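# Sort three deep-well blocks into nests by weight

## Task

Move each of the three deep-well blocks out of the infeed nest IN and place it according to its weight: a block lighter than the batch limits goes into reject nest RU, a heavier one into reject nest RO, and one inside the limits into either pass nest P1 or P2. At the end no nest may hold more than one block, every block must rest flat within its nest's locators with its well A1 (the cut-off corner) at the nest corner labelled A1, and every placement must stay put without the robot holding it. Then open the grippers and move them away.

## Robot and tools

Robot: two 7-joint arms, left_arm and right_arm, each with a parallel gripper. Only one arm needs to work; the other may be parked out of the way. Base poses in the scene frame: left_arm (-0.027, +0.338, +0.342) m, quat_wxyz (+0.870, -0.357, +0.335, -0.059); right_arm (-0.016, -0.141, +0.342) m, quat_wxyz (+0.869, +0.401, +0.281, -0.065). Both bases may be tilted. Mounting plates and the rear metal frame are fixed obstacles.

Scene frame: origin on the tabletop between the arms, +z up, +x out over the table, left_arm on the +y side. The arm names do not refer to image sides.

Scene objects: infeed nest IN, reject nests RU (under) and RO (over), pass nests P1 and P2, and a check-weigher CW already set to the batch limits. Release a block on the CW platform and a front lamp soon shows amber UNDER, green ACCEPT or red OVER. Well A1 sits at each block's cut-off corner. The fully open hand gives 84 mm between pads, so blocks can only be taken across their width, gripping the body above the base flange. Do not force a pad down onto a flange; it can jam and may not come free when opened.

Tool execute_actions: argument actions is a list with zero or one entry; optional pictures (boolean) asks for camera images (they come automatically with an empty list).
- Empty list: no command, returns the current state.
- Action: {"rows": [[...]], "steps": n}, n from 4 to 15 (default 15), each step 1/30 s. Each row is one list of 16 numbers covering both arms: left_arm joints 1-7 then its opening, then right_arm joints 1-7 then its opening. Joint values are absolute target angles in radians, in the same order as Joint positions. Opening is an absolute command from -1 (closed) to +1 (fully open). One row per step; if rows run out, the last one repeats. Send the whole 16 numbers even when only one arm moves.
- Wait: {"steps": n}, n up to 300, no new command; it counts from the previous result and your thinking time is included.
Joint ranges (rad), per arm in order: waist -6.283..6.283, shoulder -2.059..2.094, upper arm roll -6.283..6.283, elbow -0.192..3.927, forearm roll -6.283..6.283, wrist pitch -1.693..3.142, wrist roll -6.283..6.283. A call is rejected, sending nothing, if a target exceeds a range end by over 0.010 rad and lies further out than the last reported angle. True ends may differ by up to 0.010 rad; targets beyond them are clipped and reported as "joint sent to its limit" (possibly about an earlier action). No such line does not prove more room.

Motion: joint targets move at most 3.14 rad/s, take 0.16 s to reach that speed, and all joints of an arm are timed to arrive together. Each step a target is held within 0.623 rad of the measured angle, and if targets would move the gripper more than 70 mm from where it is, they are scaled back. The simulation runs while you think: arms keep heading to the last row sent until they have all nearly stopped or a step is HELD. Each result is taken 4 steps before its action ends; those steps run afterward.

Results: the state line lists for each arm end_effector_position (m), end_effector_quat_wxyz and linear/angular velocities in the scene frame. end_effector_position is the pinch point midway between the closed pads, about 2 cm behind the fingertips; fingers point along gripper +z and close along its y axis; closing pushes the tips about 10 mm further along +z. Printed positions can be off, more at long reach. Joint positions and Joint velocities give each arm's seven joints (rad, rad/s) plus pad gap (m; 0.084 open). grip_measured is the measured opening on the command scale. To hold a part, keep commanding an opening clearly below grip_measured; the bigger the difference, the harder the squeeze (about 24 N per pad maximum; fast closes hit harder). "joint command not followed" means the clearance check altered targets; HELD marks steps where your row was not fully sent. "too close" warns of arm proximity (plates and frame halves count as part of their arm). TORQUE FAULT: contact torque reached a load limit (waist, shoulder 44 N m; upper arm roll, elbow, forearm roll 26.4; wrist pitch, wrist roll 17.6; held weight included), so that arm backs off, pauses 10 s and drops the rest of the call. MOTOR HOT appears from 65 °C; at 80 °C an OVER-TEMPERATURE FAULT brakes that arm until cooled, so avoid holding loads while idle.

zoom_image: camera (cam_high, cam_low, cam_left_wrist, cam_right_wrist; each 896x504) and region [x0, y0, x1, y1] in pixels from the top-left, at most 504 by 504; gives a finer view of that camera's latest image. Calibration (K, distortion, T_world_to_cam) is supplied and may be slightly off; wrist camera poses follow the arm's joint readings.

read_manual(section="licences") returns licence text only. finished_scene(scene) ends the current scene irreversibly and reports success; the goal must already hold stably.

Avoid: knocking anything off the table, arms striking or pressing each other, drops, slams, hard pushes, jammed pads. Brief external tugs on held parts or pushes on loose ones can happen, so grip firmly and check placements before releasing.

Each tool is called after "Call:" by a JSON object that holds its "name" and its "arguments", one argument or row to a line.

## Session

Call:
{"name": "execute_actions", "arguments": {
  "actions": []
}}

Scene clock: 0.00 s of 12600.00 s.
left_arm: end_effector_position=(+0.2459, -0.0316, +0.2174) grip_measured=+1.00 end_effector_quat_wxyz=(+0.285, +0.903, -0.183, +0.263) end_effector_velocity=(+0.000, -0.000, -0.000) end_effector_angular_velocity=(-0.000, +0.000, -0.000) | right_arm: end_effector_position=(+0.5000, -0.7732, +0.1447) grip_measured=+1.00 end_effector_quat_wxyz=(-0.221, +0.708, -0.577, +0.341) end_effector_velocity=(+0.001, +0.000, +0.000) end_effector_angular_velocity=(-0.002, -0.001, +0.002)
Joint positions: left_arm=[-0.515  0.849 -0.22   0.763  2.479  1.219 -2.391  0.084] | right_arm=[-0.076 -0.244 -0.603  1.265  1.749  0.424 -1.394  0.084]
Joint velocities: left_arm=[-0.001  0.     0.     0.001  0.    -0.001 -0.     0.   ] | right_arm=[-0.    -0.     0.001  0.     0.     0.001 -0.002 -0.   ]
camera_calibration (this result's frames):
cam_left_wrist: T_world_to_cam=[[-0.476552, -0.773866, 0.417169, 0.0306048], [-0.801948, 0.188206, -0.566973, 0.394339], [0.360248, -0.60474, -0.71029, 0.178469], [0, 0, 0, 1]] pos_world=[0.26653, 0.0573948, 0.337577]
cam_right_wrist: T_world_to_cam=[[-0.656578, -0.248553, -0.712129, 0.272232], [-0.112589, 0.965863, -0.233307, 0.901373], [0.745808, -0.0730063, -0.662148, -0.204194], [0, 0, 0, 1]] pos_world=[0.432516, -0.817846, 0.268954]

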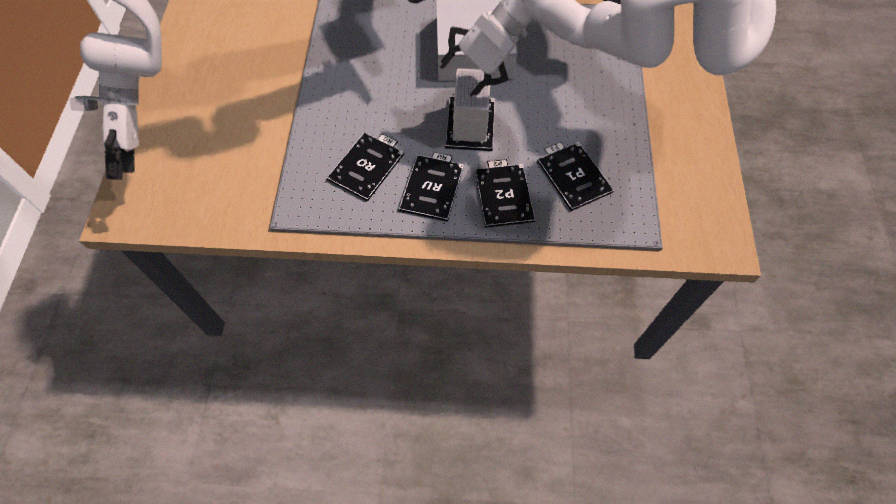

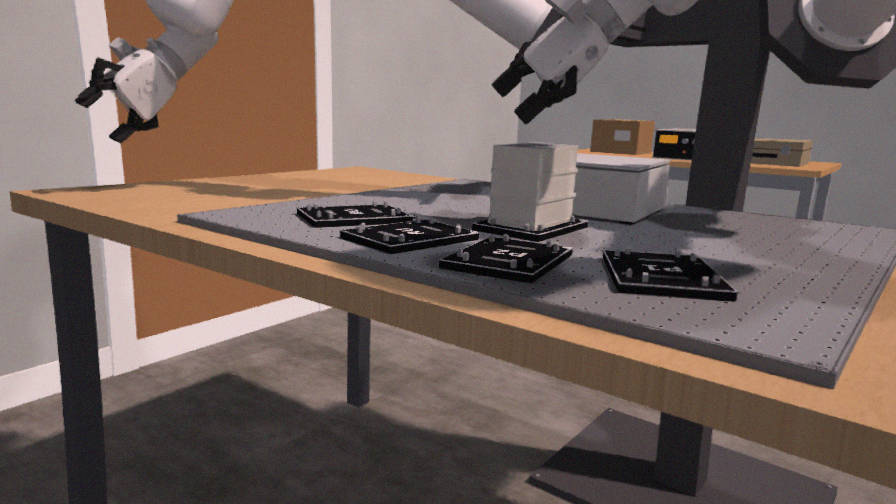

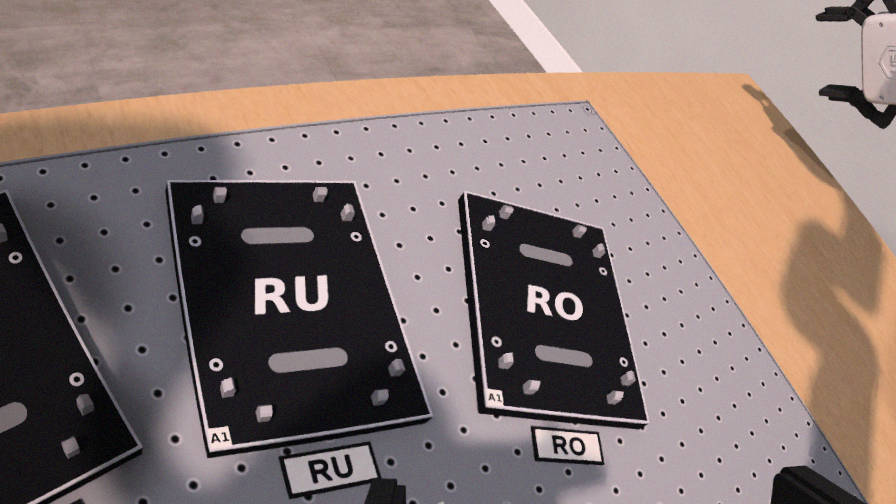

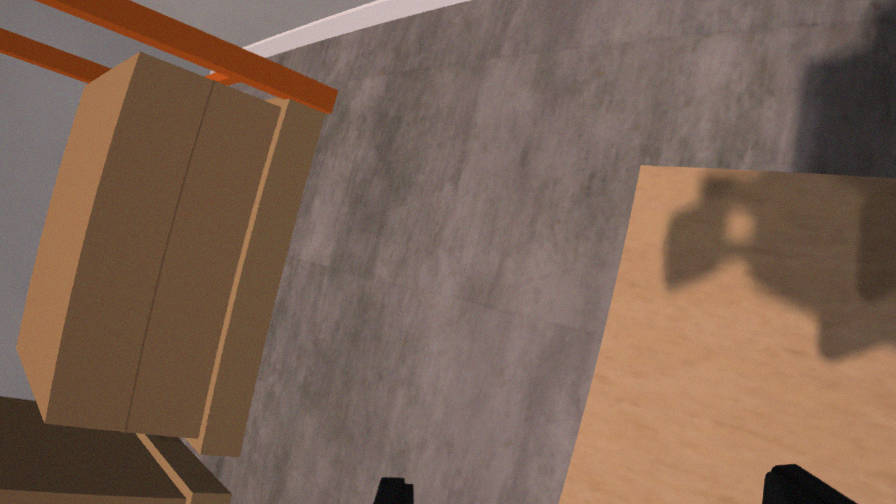

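Call:
{"name": "execute_actions", "arguments": {
  "actions": [
    {"rows":[[-0.515,0,-0.22,1.6,2.479,0.5,-2.391,1,-0.076,-0.244,-0.603,2.0,1.749,0.424,-1.394,1]],"steps":15}
  ]
}}

Call:
{"name": "execute_actions", "arguments": {
  "actions": [
    {"steps":25}
  ]
}}

Call:
{"name": "execute_actions", "arguments": {
  "actions": [
    {"rows":[[0.1224,-0.3,1.74,2.2,-1.95,0,1.57,1,-1.15,-0.6,1.9,1.8,3.1416,-0.5,-2.4,1]],"steps":15}
  ]
}}

Call:
{"name": "execute_actions", "arguments": {
  "actions": [
    {"steps":60}
  ],
  "pictures": true
}}

Scene clock: 2.97 s of 12600.00 s.
left_arm: end_effector_position=(+0.4227, -0.0608, +0.2930) grip_measured=+1.00 end_effector_quat_wxyz=(+0.325, +0.887, -0.069, +0.320) end_effector_velocity=(+0.566, +0.011, +0.286) end_effector_angular_velocity=(-0.509, -0.196, +0.671) | right_arm: end_effector_position=(+0.5439, -0.9073, +0.2607) grip_measured=+1.00 end_effector_quat_wxyz=(-0.159, +0.681, -0.539, +0.470) end_effector_velocity=(+0.096, -0.395, +0.445) end_effector_angular_velocity=(-0.822, -0.489, -0.253)
Joint positions: left_arm=[-0.515  0.642 -0.22   0.971  2.479  1.016 -2.391  0.084] | right_arm=[-0.076 -0.244 -0.603  1.566  1.749  0.424 -1.394  0.084]
Joint velocities: left_arm=[ 0.    -0.626 -0.003  0.626  0.001 -0.528  0.     0.   ] | right_arm=[-0.    -0.007  0.002  0.983 -0.     0.001 -0.001  0.   ]
Steps of this call (steps 1 to 78: nothing new was sent; steps 79 to 89: the first 11 steps of this action). Readings (joint positions):
79: left_arm=[-0.515 0.848 -0.220 0.764 2.479 1.218 -2.391] | right_arm=[-0.076 -0.244 -0.603 1.266 1.749 0.424 -1.394]
80: left_arm=[-0.515 0.841 -0.219 0.770 2.479 1.206 -2.391] | right_arm=[-0.076 -0.243 -0.603 1.273 1.749 0.424 -1.394]
82: left_arm=[-0.515 0.797 -0.219 0.813 2.478 1.158 -2.391] | right_arm=[-0.076 -0.240 -0.603 1.329 1.749 0.424 -1.394]
86: left_arm=[-0.515 0.706 -0.220 0.907 2.479 1.073 -2.391] | right_arm=[-0.076 -0.244 -0.603 1.469 1.749 0.424 -1.394]
89: the state above

Scene clock: 3.80 s of 12600.00 s.
left_arm: end_effector_position=(+0.7906, +0.1311, +0.5865) grip_measured=+1.00 end_effector_quat_wxyz=(+0.402, +0.749, +0.161, +0.501) end_effector_velocity=(+0.277, +0.408, +0.391) end_effector_angular_velocity=(-0.430, -0.409, +0.492) | right_arm: end_effector_position=(+0.5552, -1.0428, +0.4837) grip_measured=+1.00 end_effector_quat_wxyz=(-0.065, +0.614, -0.463, +0.636) end_effector_velocity=(-0.012, -0.010, +0.015) end_effector_angular_velocity=(-0.022, -0.008, -0.020)
Joint positions: left_arm=[-0.515  0.162 -0.22   1.441  2.479  0.63  -2.391  0.084] | right_arm=[-0.076 -0.243 -0.603  1.999  1.749  0.424 -1.394  0.084]
Joint velocities: left_arm=[-0.    -0.543 -0.001  0.531 -0.    -0.433 -0.     0.   ] | right_arm=[-0.005 -0.013 -0.007  0.016 -0.001 -0.001  0.001  0.   ]
Kept back: nothing.
Steps of this call (steps 1 to 4: the last 4 steps of your previous action; steps 5 to 25: the robot went on to your last target). Readings (joint positions):
1: left_arm=[-0.515 0.621 -0.220 0.992 2.479 0.999 -2.391] | right_arm=[-0.076 -0.244 -0.603 1.599 1.749 0.424 -1.394]
2: left_arm=[-0.515 0.601 -0.220 1.012 2.479 0.982 -2.391] | right_arm=[-0.076 -0.244 -0.603 1.632 1.749 0.424 -1.394]
4: left_arm=[-0.515 0.560 -0.220 1.051 2.479 0.950 -2.391] | right_arm=[-0.076 -0.244 -0.603 1.696 1.749 0.424 -1.394]
8: left_arm=[-0.515 0.481 -0.220 1.129 2.479 0.887 -2.391] | right_arm=[-0.076 -0.244 -0.603 1.826 1.749 0.424 -1.394]
25: the state above

Scene clock: 4.17 s of 12600.00 s.
left_arm: end_effector_position=(+0.8946, +0.3152, +0.5227) grip_measured=+1.00 end_effector_quat_wxyz=(+0.292, +0.771, +0.229, +0.516) end_effector_velocity=(+0.218, +0.579, -0.205) end_effector_angular_velocity=(+0.397, +0.291, +0.648) | right_arm: end_effector_position=(+0.4659, -1.0193, +0.5648) grip_measured=+1.00 end_effector_quat_wxyz=(+0.126, +0.586, -0.554, +0.578) end_effector_velocity=(+0.144, +0.451, +0.077) end_effector_angular_velocity=(+0.306, +1.112, -0.266)
Joint positions: left_arm=[-0.38   0.051 -0.076  1.602  2.335  0.485 -2.247  0.084] | right_arm=[-0.604 -0.48  -0.082  1.877  2.275 -0.094 -1.92   0.084]
Joint velocities: left_arm=[ 0.397 -0.262  0.474  0.453 -0.46  -0.367  0.459 -0.   ] | right_arm=[-1.894 -0.52   1.933 -0.266  1.893 -1.569 -1.799  0.   ]
Steps of this call (steps 1 to 11: the first 11 steps of this action). Readings (joint positions):
1: left_arm=[-0.514 0.144 -0.219 1.459 2.478 0.616 -2.390] | right_arm=[-0.077 -0.244 -0.602 1.999 1.750 0.423 -1.395]
2: left_arm=[-0.509 0.131 -0.216 1.475 2.470 0.603 -2.380] | right_arm=[-0.086 -0.249 -0.592 1.996 1.760 0.412 -1.406]
4: left_arm=[-0.481 0.113 -0.189 1.502 2.439 0.574 -2.350] | right_arm=[-0.156 -0.283 -0.518 1.968 1.832 0.340 -1.479]
8: left_arm=[-0.421 0.077 -0.123 1.558 2.381 0.523 -2.292] | right_arm=[-0.398 -0.408 -0.287 1.911 2.071 0.100 -1.717]
11: the state above

Scene clock: 6.17 s of 12600.00 s.
left_arm: end_effector_position=(+0.4593, +1.2930, +0.6161) grip_measured=+1.00 end_effector_quat_wxyz=(+0.494, -0.688, -0.369, -0.383) end_effector_velocity=(-0.428, +0.159, +0.296) end_effector_angular_velocity=(+0.482, +0.483, +0.507) | right_arm: end_effector_position=(+0.6545, -0.0450, +0.7046) grip_measured=+1.00 end_effector_quat_wxyz=(-0.497, +0.797, -0.160, +0.303) end_effector_velocity=(+0.043, -0.052, -0.036) end_effector_angular_velocity=(-0.008, +0.058, -0.094)
Joint positions: left_arm=[ 0.085 -0.274  1.384  2.155  0.826  0.036 -0.737  0.084] | right_arm=[-1.148 -0.602  1.9    1.8    3.142 -0.5   -2.4    0.084]
Joint velocities: left_arm=[ 0.088 -0.062  0.83   0.105 -1.281 -0.084  1.278 -0.   ] | right_arm=[-0.042  0.045 -0.066  0.005 -0.011 -0.001 -0.    -0.   ]
Kept back: nothing.
Steps of this call (steps 1 to 4: the last 4 steps of your previous action; steps 5 to 60: the robot went on to your last target). Readings (joint positions):
1: left_arm=[-0.367 0.042 -0.060 1.618 2.320 0.473 -2.231] | right_arm=[-0.663 -0.495 -0.020 1.869 2.336 -0.141 -1.974]
2: left_arm=[-0.354 0.033 -0.044 1.633 2.304 0.460 -2.215] | right_arm=[-0.712 -0.506 0.035 1.863 2.389 -0.176 -2.017]
4: left_arm=[-0.329 0.016 -0.012 1.662 2.272 0.436 -2.183] | right_arm=[-0.779 -0.519 0.126 1.852 2.478 -0.225 -2.074]
8: left_arm=[-0.281 -0.018 0.056 1.720 2.204 0.390 -2.115] | right_arm=[-0.864 -0.535 0.274 1.838 2.624 -0.288 -2.149]
60: the state above
camera_calibration (this result's frames):
cam_left_wrist: T_world_to_cam=[[0.888661, -0.233352, -0.394752, 0.165331], [-0.433352, -0.14584, -0.889346, 1.0035], [0.14996, 0.961393, -0.230726, -1.03809], [0, 0, 0, 1]] pos_world=[0.443619, 1.18294, 0.718212]
cam_right_wrist: T_world_to_cam=[[0.0625956, -0.452439, -0.889596, 0.598492], [-0.767468, 0.547995, -0.332707, 0.825917], [0.638024, 0.703563, -0.312931, -0.036087], [0, 0, 0, 1]] pos_world=[0.619427, -0.156428, 0.795911]

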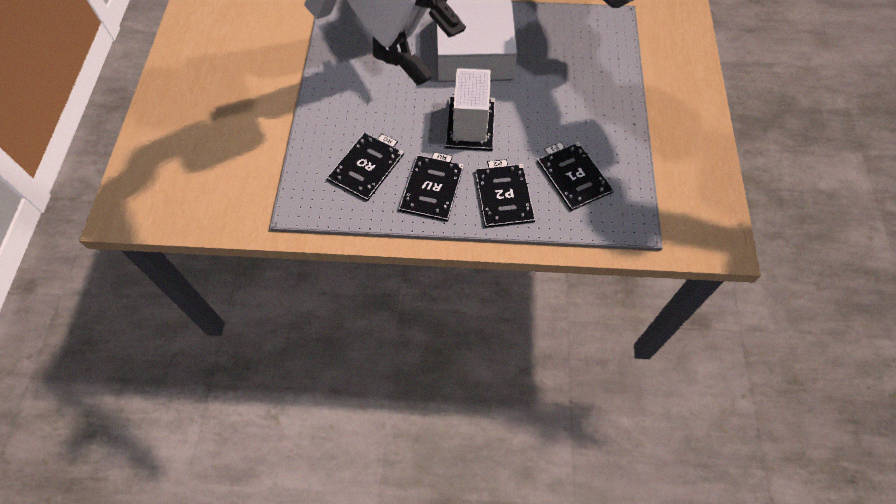

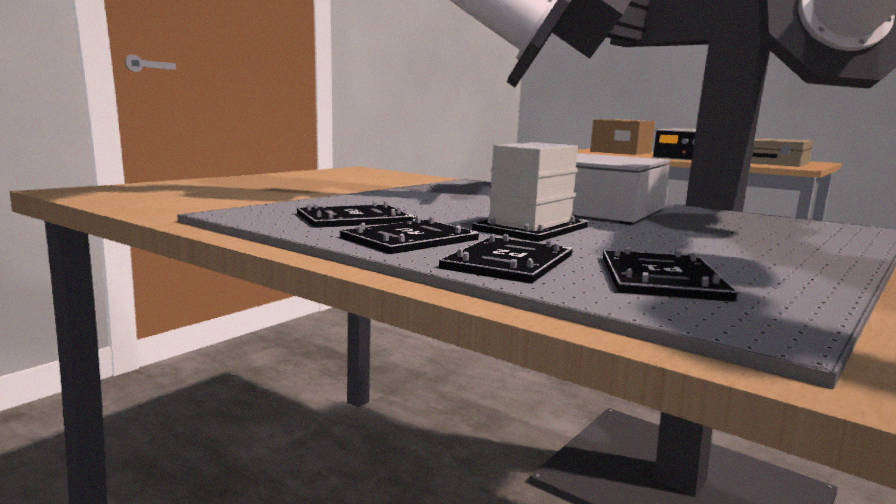

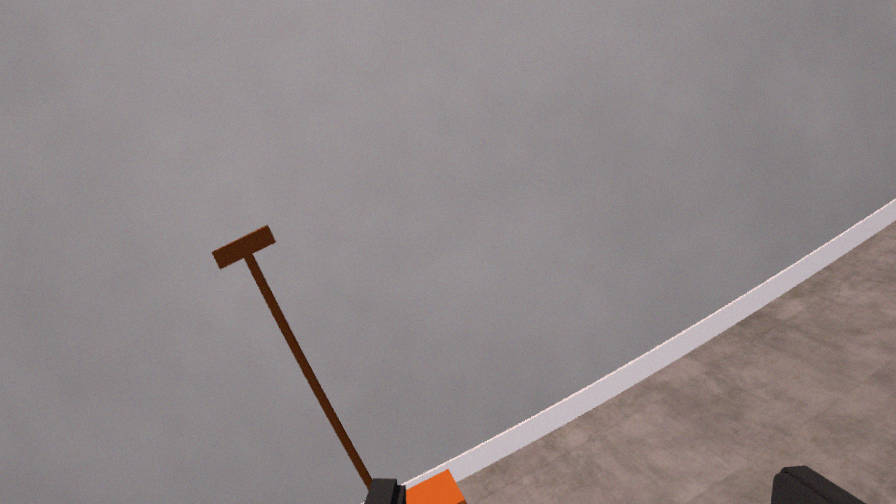

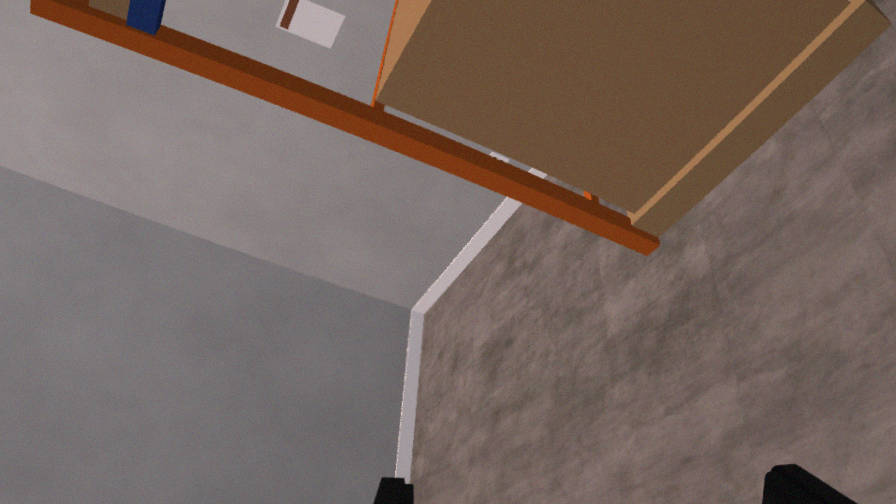

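Call:
{"name": "execute_actions", "arguments": {
  "actions": [
    {"rows":[[0.1224,-1.976,1.74,1.2,-1.95,-1.12,1.57,1,-1.15,-1.3,2.3,1.1,3.1416,-0.6,-1.8691,1]],"steps":15}
  ]
}}

Call:
{"name": "execute_actions", "arguments": {
  "actions": [
    {"steps":35}
  ]
}}

Call:
{"name": "execute_actions", "arguments": {
  "actions": [
    {"rows":[[0.1224,-1.976,1.74,1.2,-1.95,-1.12,1.57,1,-1.2869,-1.4255,2.4476,1.0551,3.1416,-0.5059,-1.8691,1]],"steps":15}
  ]
}}

Call:
{"name": "execute_actions", "arguments": {
  "actions": [
    {"steps":30}
  ],
  "pictures": true
}}

Scene clock: 6.70 s of 12600.00 s.
left_arm: end_effector_position=(+0.1903, +1.3278, +0.6904) grip_measured=+1.00 end_effector_quat_wxyz=(+0.566, -0.609, -0.425, -0.357) end_effector_velocity=(-0.607, -0.028, -0.015) end_effector_angular_velocity=(+0.170, -0.423, +0.451) | right_arm: end_effector_position=(+0.5358, +0.0698, +0.5953) grip_measured=+1.00 end_effector_quat_wxyz=(-0.420, +0.878, -0.106, +0.202) end_effector_velocity=(-0.407, +0.259, -0.409) end_effector_angular_velocity=(-0.798, +0.552, +0.456)
Joint positions: left_arm=[ 0.108 -0.486  1.6    1.975  0.292 -0.182 -0.203  0.084] | right_arm=[-1.15  -0.805  2.021  1.594  3.141 -0.53  -2.238  0.084]
Joint velocities: left_arm=[ 0.019 -0.652  0.156 -0.643 -0.64  -0.64   0.638  0.   ] | right_arm=[ 0.005 -0.673  0.389 -0.664  0.005 -0.094  0.489 -0.   ]
Steps of this call (steps 1 to 5: the robot went on to your last target; steps 6 to 16: the first 11 steps of this action). Readings (joint positions):
6: left_arm=[0.101 -0.286 1.535 2.174 0.529 0.021 -0.440] | right_arm=[-1.151 -0.599 1.898 1.799 3.141 -0.500 -2.399]
7: left_arm=[0.103 -0.292 1.550 2.171 0.482 0.012 -0.394] | right_arm=[-1.151 -0.606 1.901 1.793 3.141 -0.502 -2.389]
9: left_arm=[0.103 -0.332 1.557 2.130 0.435 -0.034 -0.347] | right_arm=[-1.153 -0.647 1.924 1.750 3.140 -0.508 -2.352]
13: left_arm=[0.106 -0.420 1.584 2.041 0.356 -0.117 -0.267] | right_arm=[-1.150 -0.738 1.983 1.661 3.141 -0.521 -2.287]
16: the state above

Scene clock: 7.87 s of 12600.00 s.
left_arm: end_effector_position=(-0.3951, +1.0222, +0.4877) grip_measured=+1.00 end_effector_quat_wxyz=(-0.624, +0.241, +0.722, +0.180) end_effector_velocity=(-0.286, -0.438, -0.352) end_effector_angular_velocity=(-0.325, -0.480, +0.995) | right_arm: end_effector_position=(+0.2680, +0.0268, +0.2762) grip_measured=+1.00 end_effector_quat_wxyz=(-0.055, +0.996, -0.049, +0.052) end_effector_velocity=(-0.003, -0.001, -0.002) end_effector_angular_velocity=(-0.007, +0.002, +0.005)
Joint positions: left_arm=[ 0.119 -1.269  1.703  1.415 -0.49  -0.837  0.579  0.084] | right_arm=[-1.15  -1.299  2.3    1.1    3.142 -0.6   -1.869  0.084]
Joint velocities: left_arm=[ 0.005 -0.723  0.046 -0.262 -0.721 -0.345  0.72  -0.   ] | right_arm=[-0.001 -0.004  0.005 -0.004 -0.001  0.    -0.    -0.   ]
Kept back: nothing.
Steps of this call (steps 1 to 4: the last 4 steps of your previous action; steps 5 to 35: the robot went on to your last target). Readings (joint positions):
1: left_arm=[0.108 -0.508 1.605 1.954 0.270 -0.203 -0.182] | right_arm=[-1.150 -0.827 2.034 1.572 3.141 -0.533 -2.221]
2: left_arm=[0.109 -0.529 1.610 1.932 0.249 -0.224 -0.160] | right_arm=[-1.150 -0.850 2.046 1.550 3.141 -0.537 -2.205]
4: left_arm=[0.110 -0.572 1.619 1.889 0.206 -0.267 -0.118] | right_arm=[-1.150 -0.895 2.072 1.505 3.142 -0.543 -2.171]
8: left_arm=[0.112 -0.658 1.636 1.804 0.121 -0.353 -0.032] | right_arm=[-1.150 -0.986 2.123 1.414 3.142 -0.556 -2.104]
35: the state above

Scene clock: 8.23 s of 12600.00 s.
left_arm: end_effector_position=(-0.4530, +0.8557, +0.3424) grip_measured=+1.00 end_effector_quat_wxyz=(-0.536, +0.150, +0.830, +0.031) end_effector_velocity=(-0.012, -0.454, -0.418) end_effector_angular_velocity=(-0.674, -0.782, +0.828) | right_arm: end_effector_position=(+0.2044, +0.0020, +0.1896) grip_measured=+1.00 end_effector_quat_wxyz=(+0.001, +1.000, -0.000, -0.001) end_effector_velocity=(+0.030, +0.051, +0.031) end_effector_angular_velocity=(+0.134, -0.049, -0.025)
Joint positions: left_arm=[ 0.12  -1.534  1.717  1.332 -0.775 -0.946  0.864  0.084] | right_arm=[-1.287 -1.426  2.447  1.054  3.142 -0.507 -1.869  0.084]
Joint velocities: left_arm=[ 0.003 -0.676  0.035 -0.202 -0.883 -0.265  0.881 -0.   ] | right_arm=[ 0.027  0.052 -0.033  0.073 -0.007  0.012 -0.     0.   ]
Steps of this call (steps 1 to 11: the first 11 steps of this action). Readings (joint positions):
1: left_arm=[0.119 -1.293 1.704 1.406 -0.514 -0.849 0.603] | right_arm=[-1.151 -1.300 2.300 1.100 3.142 -0.599 -1.869]
2: left_arm=[0.119 -1.318 1.706 1.398 -0.539 -0.860 0.628] | right_arm=[-1.158 -1.306 2.308 1.100 3.141 -0.593 -1.869]
4: left_arm=[0.119 -1.367 1.709 1.382 -0.588 -0.881 0.677] | right_arm=[-1.206 -1.349 2.360 1.088 3.141 -0.558 -1.869]
8: left_arm=[0.120 -1.464 1.714 1.353 -0.690 -0.919 0.779] | right_arm=[-1.284 -1.425 2.445 1.050 3.142 -0.511 -1.869]
11: the state above

Scene clock: 9.23 s of 12600.00 s.
left_arm: end_effector_position=(-0.1555, +0.5765, +0.0996) grip_measured=+1.00 end_effector_quat_wxyz=(+0.078, -0.011, +0.970, -0.229) end_effector_velocity=(-0.006, +0.012, +0.011) end_effector_angular_velocity=(+0.022, +0.002, +0.017) | right_arm: end_effector_position=(+0.2046, +0.0031, +0.1901) grip_measured=+1.00 end_effector_quat_wxyz=(-0.000, +1.000, -0.000, -0.000) end_effector_velocity=(+0.000, +0.000, +0.000) end_effector_angular_velocity=(+0.000, -0.001, +0.002)
Joint positions: left_arm=[ 0.122 -1.976  1.74   1.2   -1.947 -1.12   1.569  0.084] | right_arm=[-1.287 -1.425  2.448  1.055  3.142 -0.506 -1.869  0.084]
Joint velocities: left_arm=[ 0.018  0.011 -0.017  0.023 -0.037 -0.009  0.024  0.   ] | right_arm=[ 0.     0.     0.     0.    -0.001  0.    -0.     0.   ]
Kept back: nothing.
Steps of this call (steps 1 to 4: the last 4 steps of your previous action; steps 5 to 30: the robot went on to your last target). Readings (joint positions):
1: left_arm=[0.120 -1.556 1.719 1.325 -0.805 -0.955 0.894] | right_arm=[-1.287 -1.425 2.446 1.056 3.142 -0.506 -1.869]
2: left_arm=[0.120 -1.578 1.720 1.319 -0.836 -0.964 0.925] | right_arm=[-1.286 -1.424 2.446 1.057 3.141 -0.506 -1.869]
4: left_arm=[0.120 -1.621 1.722 1.306 -0.901 -0.980 0.990] | right_arm=[-1.286 -1.424 2.446 1.057 3.141 -0.506 -1.869]
8: left_arm=[0.121 -1.700 1.726 1.282 -1.044 -1.011 1.119] | right_arm=[-1.286 -1.425 2.447 1.056 3.142 -0.506 -1.869]
30: the state above
camera_calibration (this result's frames):
cam_left_wrist: T_world_to_cam=[[0.0120827, 0.892144, -0.451589, -0.438885], [0.985142, 0.0667539, 0.158235, 0.166902], [0.171314, -0.446791, -0.878083, 0.5034], [0, 0, 0, 1]] pos_world=[-0.245359, 0.605322, 0.217421]
cam_right_wrist: T_world_to_cam=[[0.0111254, -0.999864, -0.0121904, 0.036149], [-0.999918, -0.0112016, 0.00619779, 0.267965], [-0.0063335, 0.0121204, -0.999906, 0.320709], [0, 0, 0, 1]] pos_world=[0.269572, 0.0352585, 0.319459]

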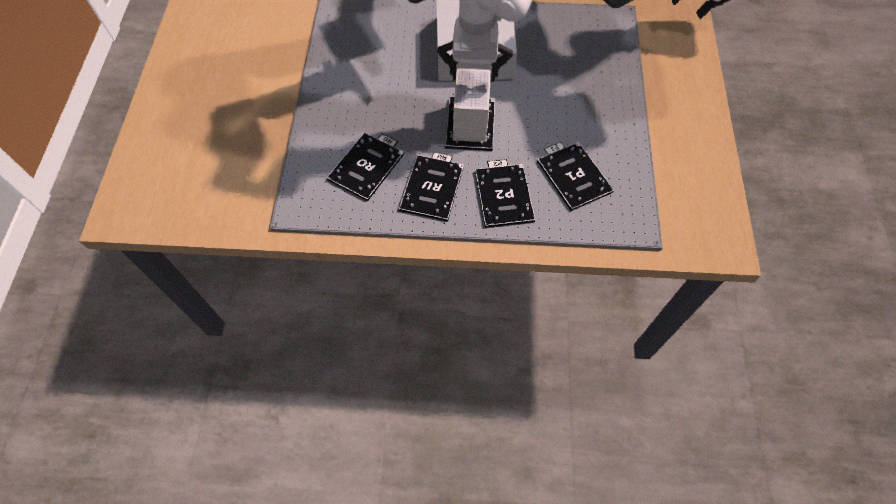

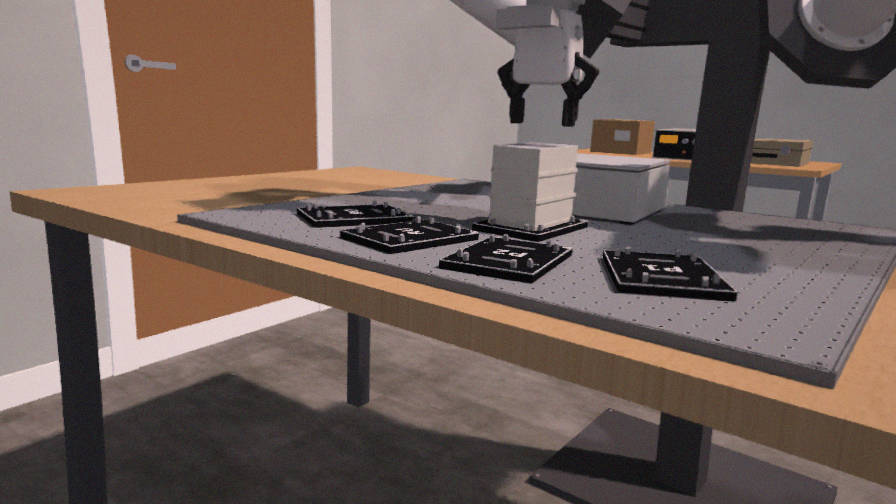

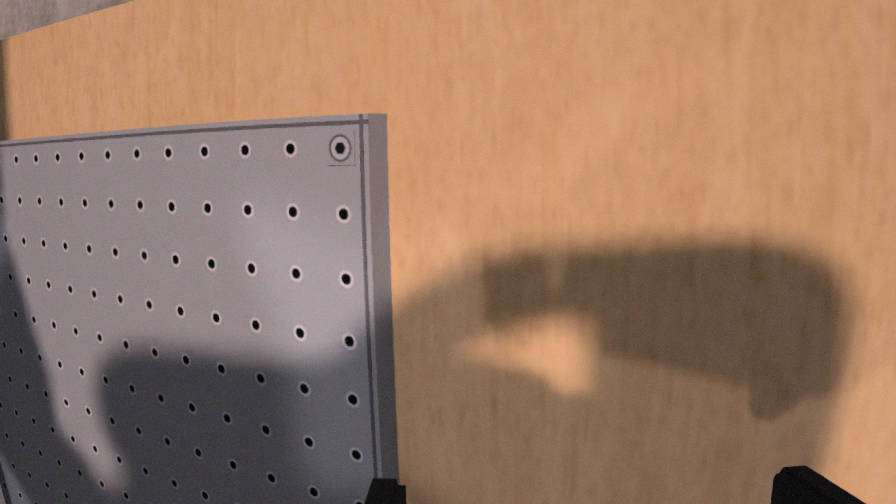

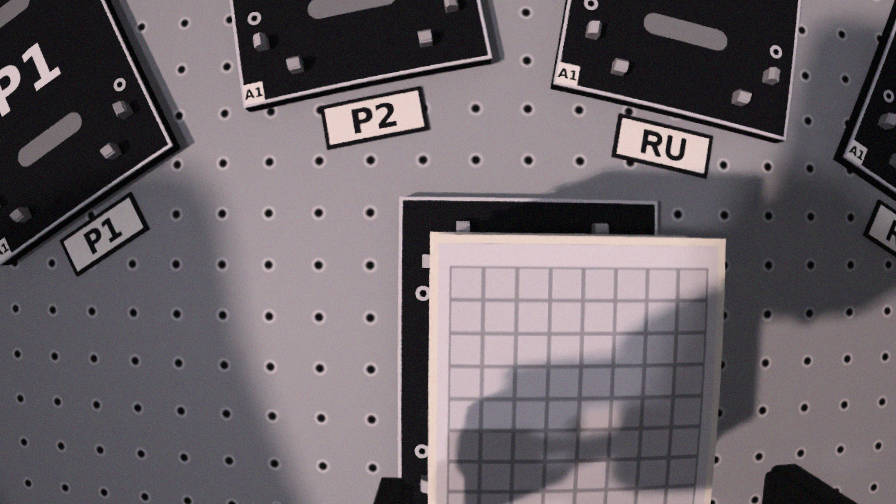

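Call:
{"name": "execute_actions", "arguments": {
  "actions": [
    {"rows":[[0.1224,-1.976,2.457,1.2,-1.95,-1.12,1.57,1,-1.34,-1.4668,2.4353,1.0735,3.1416,-0.457,-1.8717,1]],"steps":15}
  ]
}}

Call:
{"name": "execute_actions", "arguments": {
  "actions": [
    {"steps":12}
  ],
  "pictures": true
}}

Scene clock: 10.13 s of 12600.00 s.
left_arm: end_effector_position=(-0.1546, +0.4064, +0.1002) grip_measured=+1.00 end_effector_quat_wxyz=(+0.091, -0.088, +0.915, -0.384) end_effector_velocity=(+0.042, -0.559, +0.095) end_effector_angular_velocity=(-1.126, -0.009, +0.441) | right_arm: end_effector_position=(+0.2127, +0.0030, +0.1661) grip_measured=+1.00 end_effector_quat_wxyz=(-0.002, +1.000, -0.010, -0.000) end_effector_velocity=(+0.001, +0.005, +0.004) end_effector_angular_velocity=(+0.013, -0.005, +0.004)
Joint positions: left_arm=[ 0.122 -1.976  2.104  1.2   -1.95  -1.12   1.57   0.084] | right_arm=[-1.339 -1.466  2.436  1.074  3.142 -0.457 -1.872  0.084]
Joint velocities: left_arm=[-0.003 -0.008  1.208 -0.002 -0.     0.    -0.    -0.   ] | right_arm=[ 0.008  0.005  0.002  0.004 -0.001  0.001  0.001 -0.   ]
Steps of this call (steps 1 to 15: the robot went on to your last target; step 16: nothing new was sent; steps 17 to 27: the first 11 steps of this action). Readings (joint positions):
17: left_arm=[0.122 -1.976 1.741 1.200 -1.950 -1.120 1.570] | right_arm=[-1.288 -1.426 2.447 1.055 3.142 -0.505 -1.869]
18: left_arm=[0.123 -1.975 1.748 1.200 -1.950 -1.120 1.570] | right_arm=[-1.295 -1.432 2.446 1.060 3.142 -0.496 -1.870]
20: left_arm=[0.123 -1.973 1.811 1.201 -1.950 -1.120 1.570] | right_arm=[-1.326 -1.456 2.439 1.071 3.142 -0.468 -1.871]
24: left_arm=[0.122 -1.976 1.983 1.200 -1.950 -1.120 1.570] | right_arm=[-1.341 -1.468 2.435 1.072 3.141 -0.458 -1.872]
27: the state above

Scene clock: 10.53 s of 12600.00 s.
left_arm: end_effector_position=(-0.1334, +0.2526, +0.1546) grip_measured=+1.00 end_effector_quat_wxyz=(+0.100, -0.160, +0.832, -0.521) end_effector_velocity=(-0.014, +0.016, -0.002) end_effector_angular_velocity=(+0.025, +0.021, -0.026) | right_arm: end_effector_position=(+0.2128, +0.0025, +0.1659) grip_measured=+1.00 end_effector_quat_wxyz=(-0.001, +1.000, -0.010, -0.001) end_effector_velocity=(-0.000, +0.000, -0.000) end_effector_angular_velocity=(+0.000, +0.001, -0.002)
Joint positions: left_arm=[ 0.123 -1.976  2.455  1.2   -1.95  -1.12   1.57   0.084] | right_arm=[-1.34  -1.467  2.435  1.074  3.142 -0.457 -1.872  0.084]
Joint velocities: left_arm=[-0.005  0.023 -0.035  0.006 -0.002  0.     0.001  0.   ] | right_arm=[-0.001 -0.001  0.001  0.     0.001  0.001  0.001  0.   ]
Kept back: nothing.
Steps of this call (steps 1 to 4: the last 4 steps of your previous action; steps 5 to 12: the robot went on to your last target). Readings (joint positions):
1: left_arm=[0.122 -1.977 2.144 1.200 -1.950 -1.120 1.570] | right_arm=[-1.339 -1.466 2.436 1.074 3.142 -0.457 -1.872]
2: left_arm=[0.122 -1.977 2.184 1.200 -1.950 -1.120 1.570] | right_arm=[-1.339 -1.466 2.436 1.074 3.142 -0.457 -1.872]
4: left_arm=[0.122 -1.977 2.264 1.200 -1.950 -1.120 1.570] | right_arm=[-1.340 -1.466 2.435 1.074 3.142 -0.457 -1.872]
8: left_arm=[0.123 -1.977 2.418 1.200 -1.950 -1.120 1.570] | right_arm=[-1.340 -1.467 2.435 1.074 3.142 -0.457 -1.872]
12: the state above
camera_calibration (this result's frames):
cam_left_wrist: T_world_to_cam=[[-0.16349, 0.40012, -0.901762, 0.0450141], [0.923211, 0.38428, 0.00312949, 0.0935518], [0.347781, -0.832005, -0.432221, 0.455115], [0, 0, 0, 1]] pos_world=[-0.237289, 0.324697, 0.23701]
cam_right_wrist: T_world_to_cam=[[-0.00955256, -0.999853, -0.0142464, 0.0399906], [-0.999933, 0.00945879, 0.00663514, 0.27617], [-0.00649941, 0.0143088, -0.999876, 0.296536], [0, 0, 0, 1]] pos_world=[0.278461, 0.0331294, 0.295237]

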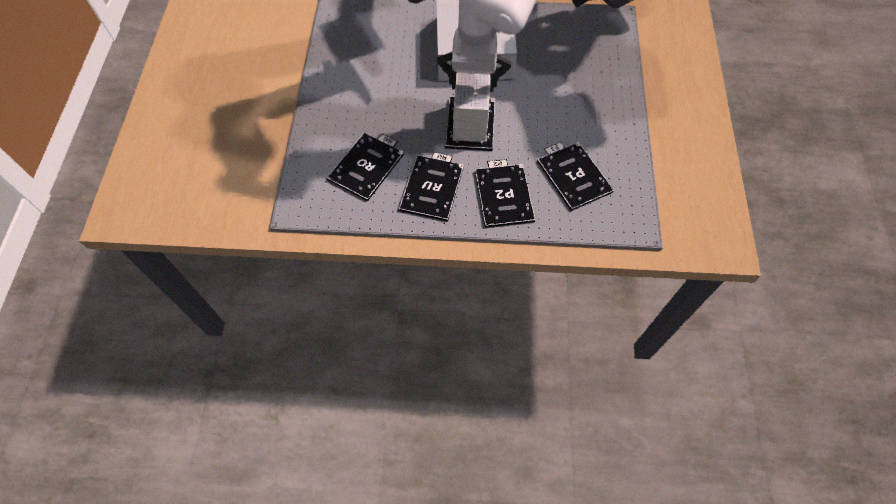

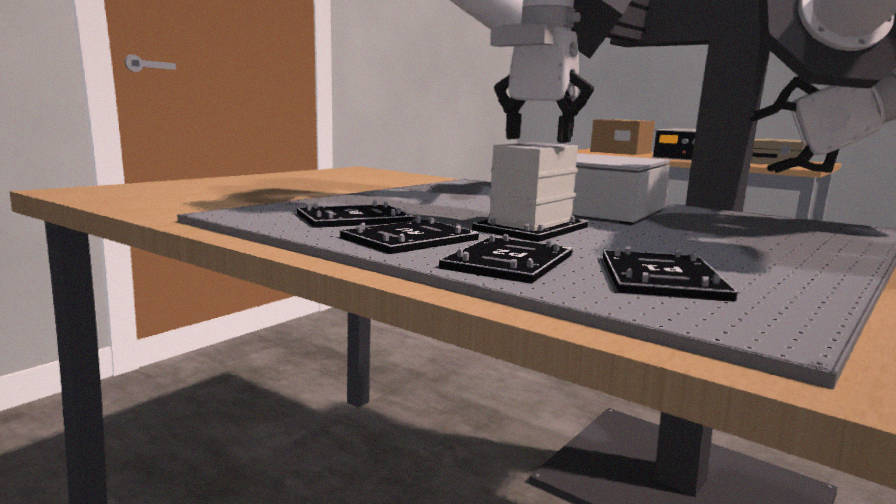

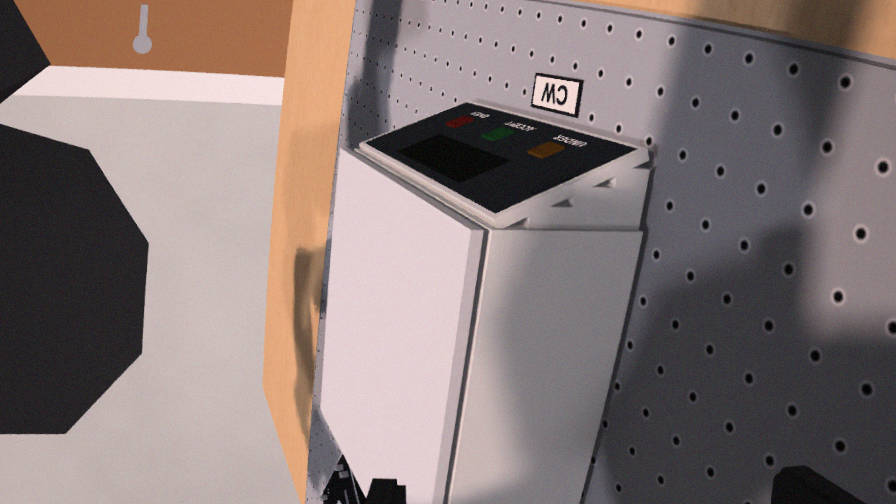

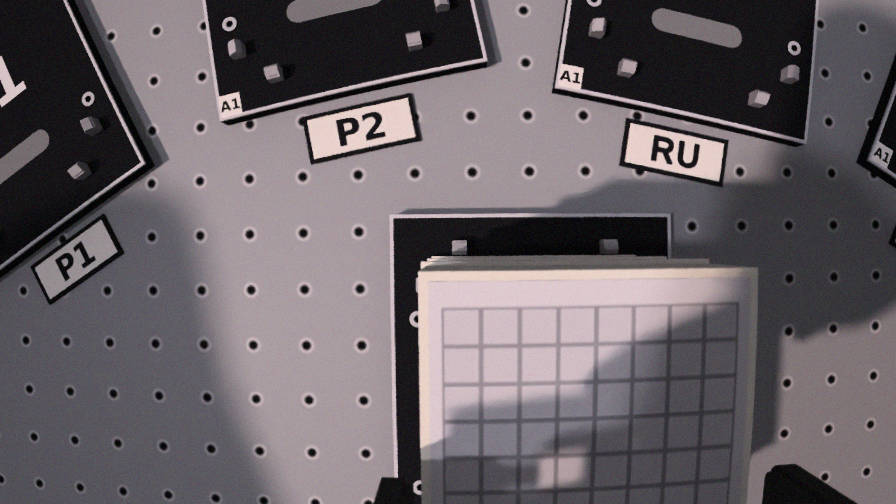

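Call:
{"name": "execute_actions", "arguments": {
  "actions": [
    {"rows":[[0.1224,-1.976,2.457,1.2,-1.95,-1.12,1.57,1,-1.357,-1.4875,2.4368,1.079,3.1416,-0.437,-1.8717,1]],"steps":12}
  ]
}}

Call:
{"name": "execute_actions", "arguments": {
  "actions": [
    {"rows":[[0.1224,-1.976,2.457,1.2,-1.95,-1.12,1.57,1,-1.3657,-1.498,2.4374,1.083,3.1416,-0.427,-1.8717,1]],"steps":12}
  ]
}}

Call:
{"name": "execute_actions", "arguments": {
  "actions": [
    {"rows":[[0.1224,-1.976,2.457,1.2,-1.95,-1.12,1.57,1,-1.3745,-1.5085,2.438,1.087,3.1416,-0.4175,-1.8717,1]],"steps":12}
  ]
}}

Call:
{"name": "execute_actions", "arguments": {
  "actions": [
    {"rows":[[0.1224,-1.976,2.457,1.2,-1.95,-1.12,1.57,1,-1.392,-1.5295,2.439,1.0957,3.1416,-0.3988,-1.8717,1]],"steps":14}
  ],
  "pictures": true
}}

Scene clock: 11.10 s of 12600.00 s.
left_arm: end_effector_position=(-0.1336, +0.2520, +0.1550) grip_measured=+1.00 end_effector_quat_wxyz=(+0.100, -0.160, +0.832, -0.522) end_effector_velocity=(-0.001, -0.000, +0.000) end_effector_angular_velocity=(+0.000, +0.004, -0.001) | right_arm: end_effector_position=(+0.2125, +0.0015, +0.1553) grip_measured=+1.00 end_effector_quat_wxyz=(+0.000, +1.000, -0.010, -0.001) end_effector_velocity=(+0.003, +0.010, +0.005) end_effector_angular_velocity=(+0.023, -0.009, +0.000)
Joint positions: left_arm=[ 0.122 -1.976  2.457  1.2   -1.95  -1.12   1.57   0.084] | right_arm=[-1.357 -1.488  2.437  1.079  3.142 -0.437 -1.872  0.084]
Joint velocities: left_arm=[ 0.     0.002  0.001  0.002 -0.     0.001 -0.     0.   ] | right_arm=[ 0.008  0.007 -0.001  0.012  0.     0.002  0.     0.   ]
Steps of this call (steps 1 to 9: the robot went on to your last target; steps 10 to 17: the first 8 steps of this action). Readings (joint positions):
10: left_arm=[0.122 -1.976 2.456 1.200 -1.950 -1.120 1.570] | right_arm=[-1.341 -1.467 2.435 1.074 3.142 -0.456 -1.872]
11: left_arm=[0.122 -1.976 2.456 1.200 -1.950 -1.120 1.570] | right_arm=[-1.344 -1.472 2.436 1.076 3.142 -0.450 -1.872]
13: left_arm=[0.122 -1.976 2.457 1.200 -1.950 -1.120 1.570] | right_arm=[-1.354 -1.484 2.437 1.078 3.142 -0.441 -1.872]
17: the state above

Scene clock: 11.50 s of 12600.00 s.
left_arm: end_effector_position=(-0.1335, +0.2520, +0.1550) grip_measured=+1.00 end_effector_quat_wxyz=(+0.100, -0.160, +0.832, -0.522) end_effector_velocity=(+0.000, -0.001, -0.000) end_effector_angular_velocity=(-0.000, +0.001, +0.000) | right_arm: end_effector_position=(+0.2127, +0.0020, +0.1504) grip_measured=+1.00 end_effector_quat_wxyz=(-0.000, +1.000, -0.010, -0.000) end_effector_velocity=(+0.002, +0.004, +0.002) end_effector_angular_velocity=(+0.010, -0.003, -0.002)
Joint positions: left_arm=[ 0.122 -1.976  2.457  1.2   -1.95  -1.12   1.57   0.084] | right_arm=[-1.366 -1.498  2.437  1.083  3.142 -0.427 -1.872  0.084]
Joint velocities: left_arm=[-0.     0.     0.001  0.     0.     0.001 -0.     0.   ] | right_arm=[ 0.002  0.003 -0.001  0.005  0.     0.001  0.001 -0.   ]
Steps of this call (steps 1 to 4: the last 4 steps of your previous action; steps 5 to 12: the first 8 steps of this action). Readings (joint positions):
5: left_arm=[0.122 -1.976 2.457 1.200 -1.950 -1.120 1.570] | right_arm=[-1.357 -1.488 2.437 1.079 3.142 -0.437 -1.872]
6: left_arm=[0.122 -1.976 2.457 1.200 -1.950 -1.120 1.570] | right_arm=[-1.359 -1.490 2.437 1.081 3.142 -0.434 -1.872]
8: left_arm=[0.122 -1.976 2.457 1.200 -1.950 -1.120 1.570] | right_arm=[-1.364 -1.496 2.437 1.082 3.142 -0.429 -1.872]
12: the state above

Scene clock: 11.90 s of 12600.00 s.
left_arm: end_effector_position=(-0.1335, +0.2520, +0.1550) grip_measured=+1.00 end_effector_quat_wxyz=(+0.100, -0.160, +0.832, -0.522) end_effector_velocity=(+0.001, +0.000, -0.000) end_effector_angular_velocity=(+0.000, -0.002, +0.001) | right_arm: end_effector_position=(+0.2127, +0.0019, +0.1454) grip_measured=+1.00 end_effector_quat_wxyz=(-0.000, +1.000, -0.010, -0.000) end_effector_velocity=(+0.001, +0.004, +0.002) end_effector_angular_velocity=(+0.009, -0.004, +0.002)
Joint positions: left_arm=[ 0.122 -1.976  2.457  1.2   -1.95  -1.12   1.57   0.084] | right_arm=[-1.375 -1.509  2.438  1.087  3.142 -0.418 -1.872  0.084]
Joint velocities: left_arm=[-0.    -0.002 -0.001 -0.001  0.    -0.     0.     0.   ] | right_arm=[ 0.005  0.003  0.001  0.004 -0.     0.001  0.     0.   ]
Steps of this call (steps 1 to 4: the last 4 steps of your previous action; steps 5 to 12: the first 8 steps of this action). Readings (joint positions):
5: left_arm=[0.122 -1.976 2.457 1.200 -1.950 -1.120 1.570] | right_arm=[-1.366 -1.498 2.437 1.083 3.142 -0.426 -1.872]
6: left_arm=[0.122 -1.976 2.457 1.200 -1.950 -1.120 1.570] | right_arm=[-1.368 -1.501 2.438 1.085 3.142 -0.424 -1.872]
8: left_arm=[0.122 -1.976 2.457 1.200 -1.950 -1.120 1.570] | right_arm=[-1.373 -1.507 2.438 1.086 3.142 -0.419 -1.872]
12: the state above

Scene clock: 12.37 s of 12600.00 s.
left_arm: end_effector_position=(-0.1335, +0.2520, +0.1550) grip_measured=+1.00 end_effector_quat_wxyz=(+0.100, -0.160, +0.832, -0.522) end_effector_velocity=(-0.001, -0.000, +0.001) end_effector_angular_velocity=(-0.002, +0.001, +0.000) | right_arm: end_effector_position=(+0.2128, +0.0021, +0.1354) grip_measured=+1.00 end_effector_quat_wxyz=(-0.000, +1.000, -0.010, -0.000) end_effector_velocity=(+0.001, +0.003, +0.002) end_effector_angular_velocity=(+0.007, -0.003, -0.001)
Joint positions: left_arm=[ 0.122 -1.976  2.457  1.2   -1.95  -1.12   1.57   0.084] | right_arm=[-1.392 -1.529  2.439  1.096  3.142 -0.399 -1.872  0.084]
Joint velocities: left_arm=[ 0.     0.001  0.001  0.001 -0.    -0.001  0.     0.   ] | right_arm=[ 0.003  0.003 -0.001  0.002 -0.     0.     0.    -0.   ]
Steps of this call (steps 1 to 4: the last 4 steps of your previous action; steps 5 to 14: the first 10 steps of this action). Readings (joint positions):
5: left_arm=[0.122 -1.976 2.457 1.200 -1.950 -1.120 1.570] | right_arm=[-1.375 -1.509 2.438 1.087 3.142 -0.417 -1.872]
6: left_arm=[0.122 -1.976 2.457 1.200 -1.950 -1.120 1.570] | right_arm=[-1.379 -1.514 2.438 1.091 3.142 -0.412 -1.872]
8: left_arm=[0.122 -1.976 2.457 1.200 -1.950 -1.120 1.570] | right_arm=[-1.389 -1.526 2.439 1.094 3.142 -0.402 -1.872]
12: left_arm=[0.122 -1.976 2.457 1.200 -1.950 -1.120 1.570] | right_arm=[-1.392 -1.530 2.439 1.095 3.142 -0.399 -1.872]
14: the state above
camera_calibration (this result's frames):
cam_left_wrist: T_world_to_cam=[[-0.163983, 0.39864, -0.902328, 0.0460226], [0.923128, 0.384487, 0.00209938, 0.0939814], [0.34777, -0.83262, -0.431045, 0.45476], [0, 0, 0, 1]] pos_world=[-0.237362, 0.324161, 0.237352]
cam_right_wrist: T_world_to_cam=[[-0.0090298, -0.999875, -0.0130073, 0.038803], [-0.999942, 0.0089515, 0.00606513, 0.276388], [-0.00594793, 0.0130613, -0.999897, 0.266012], [0, 0, 0, 1]] pos_world=[0.278304, 0.0328496, 0.264813]

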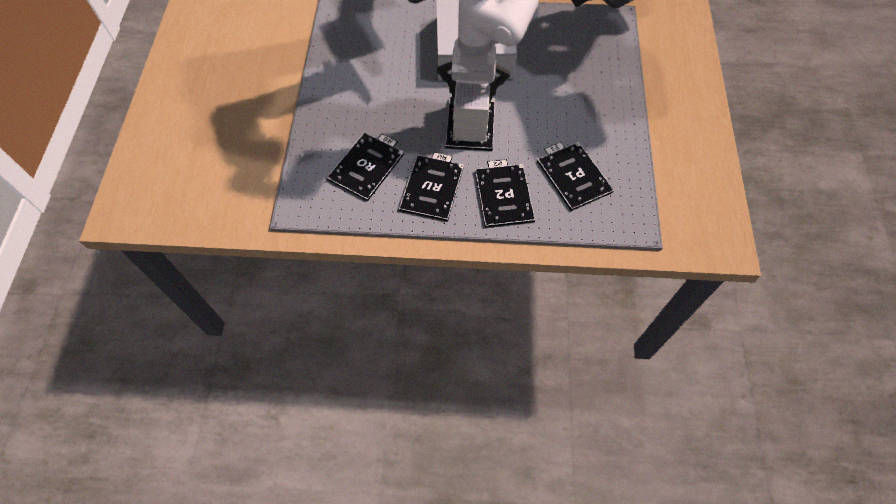

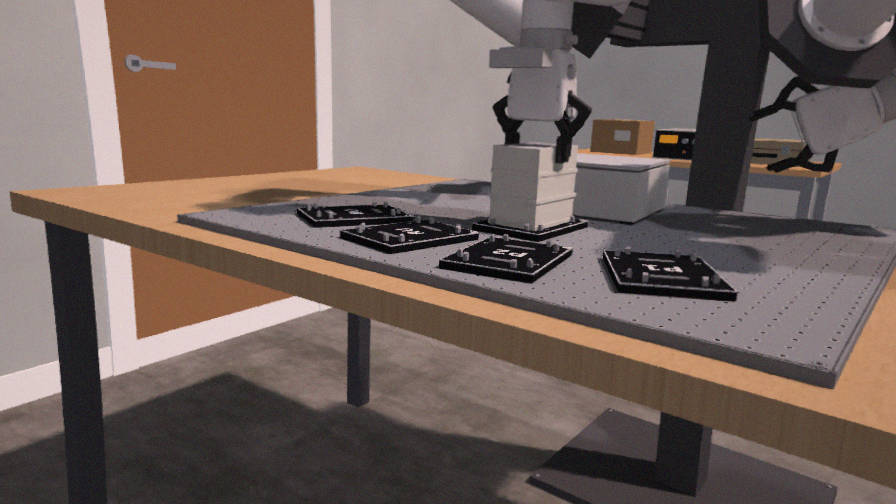

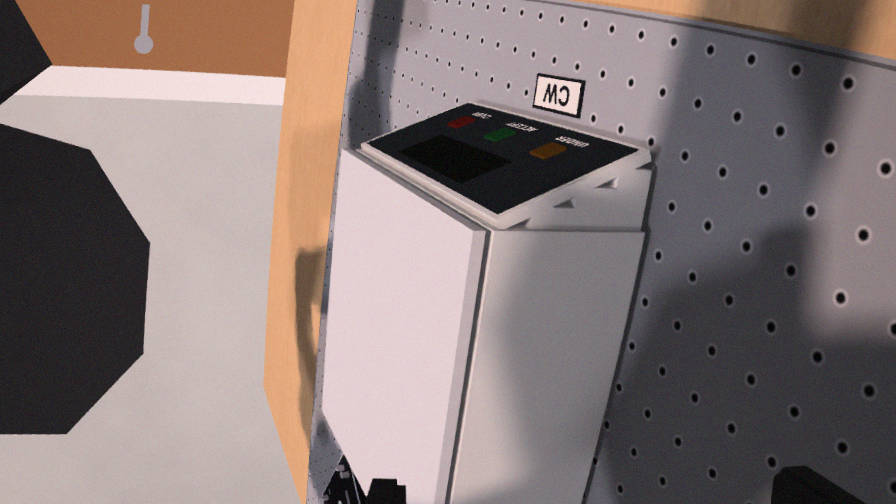

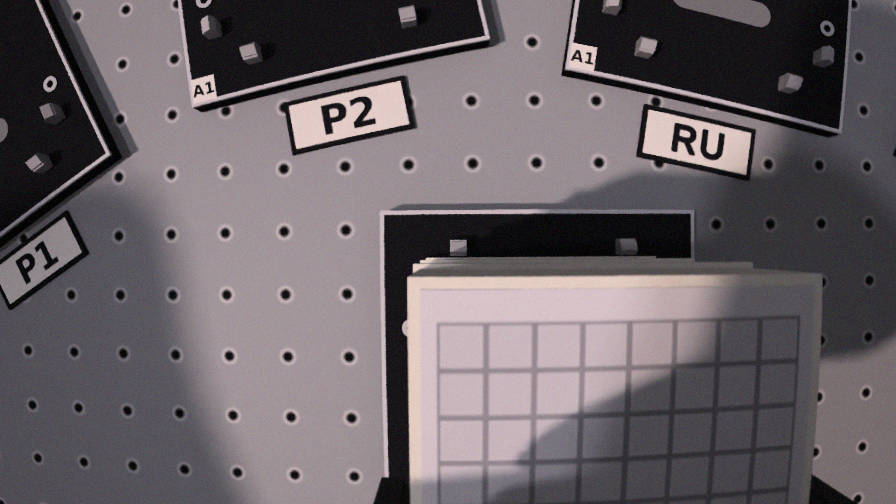

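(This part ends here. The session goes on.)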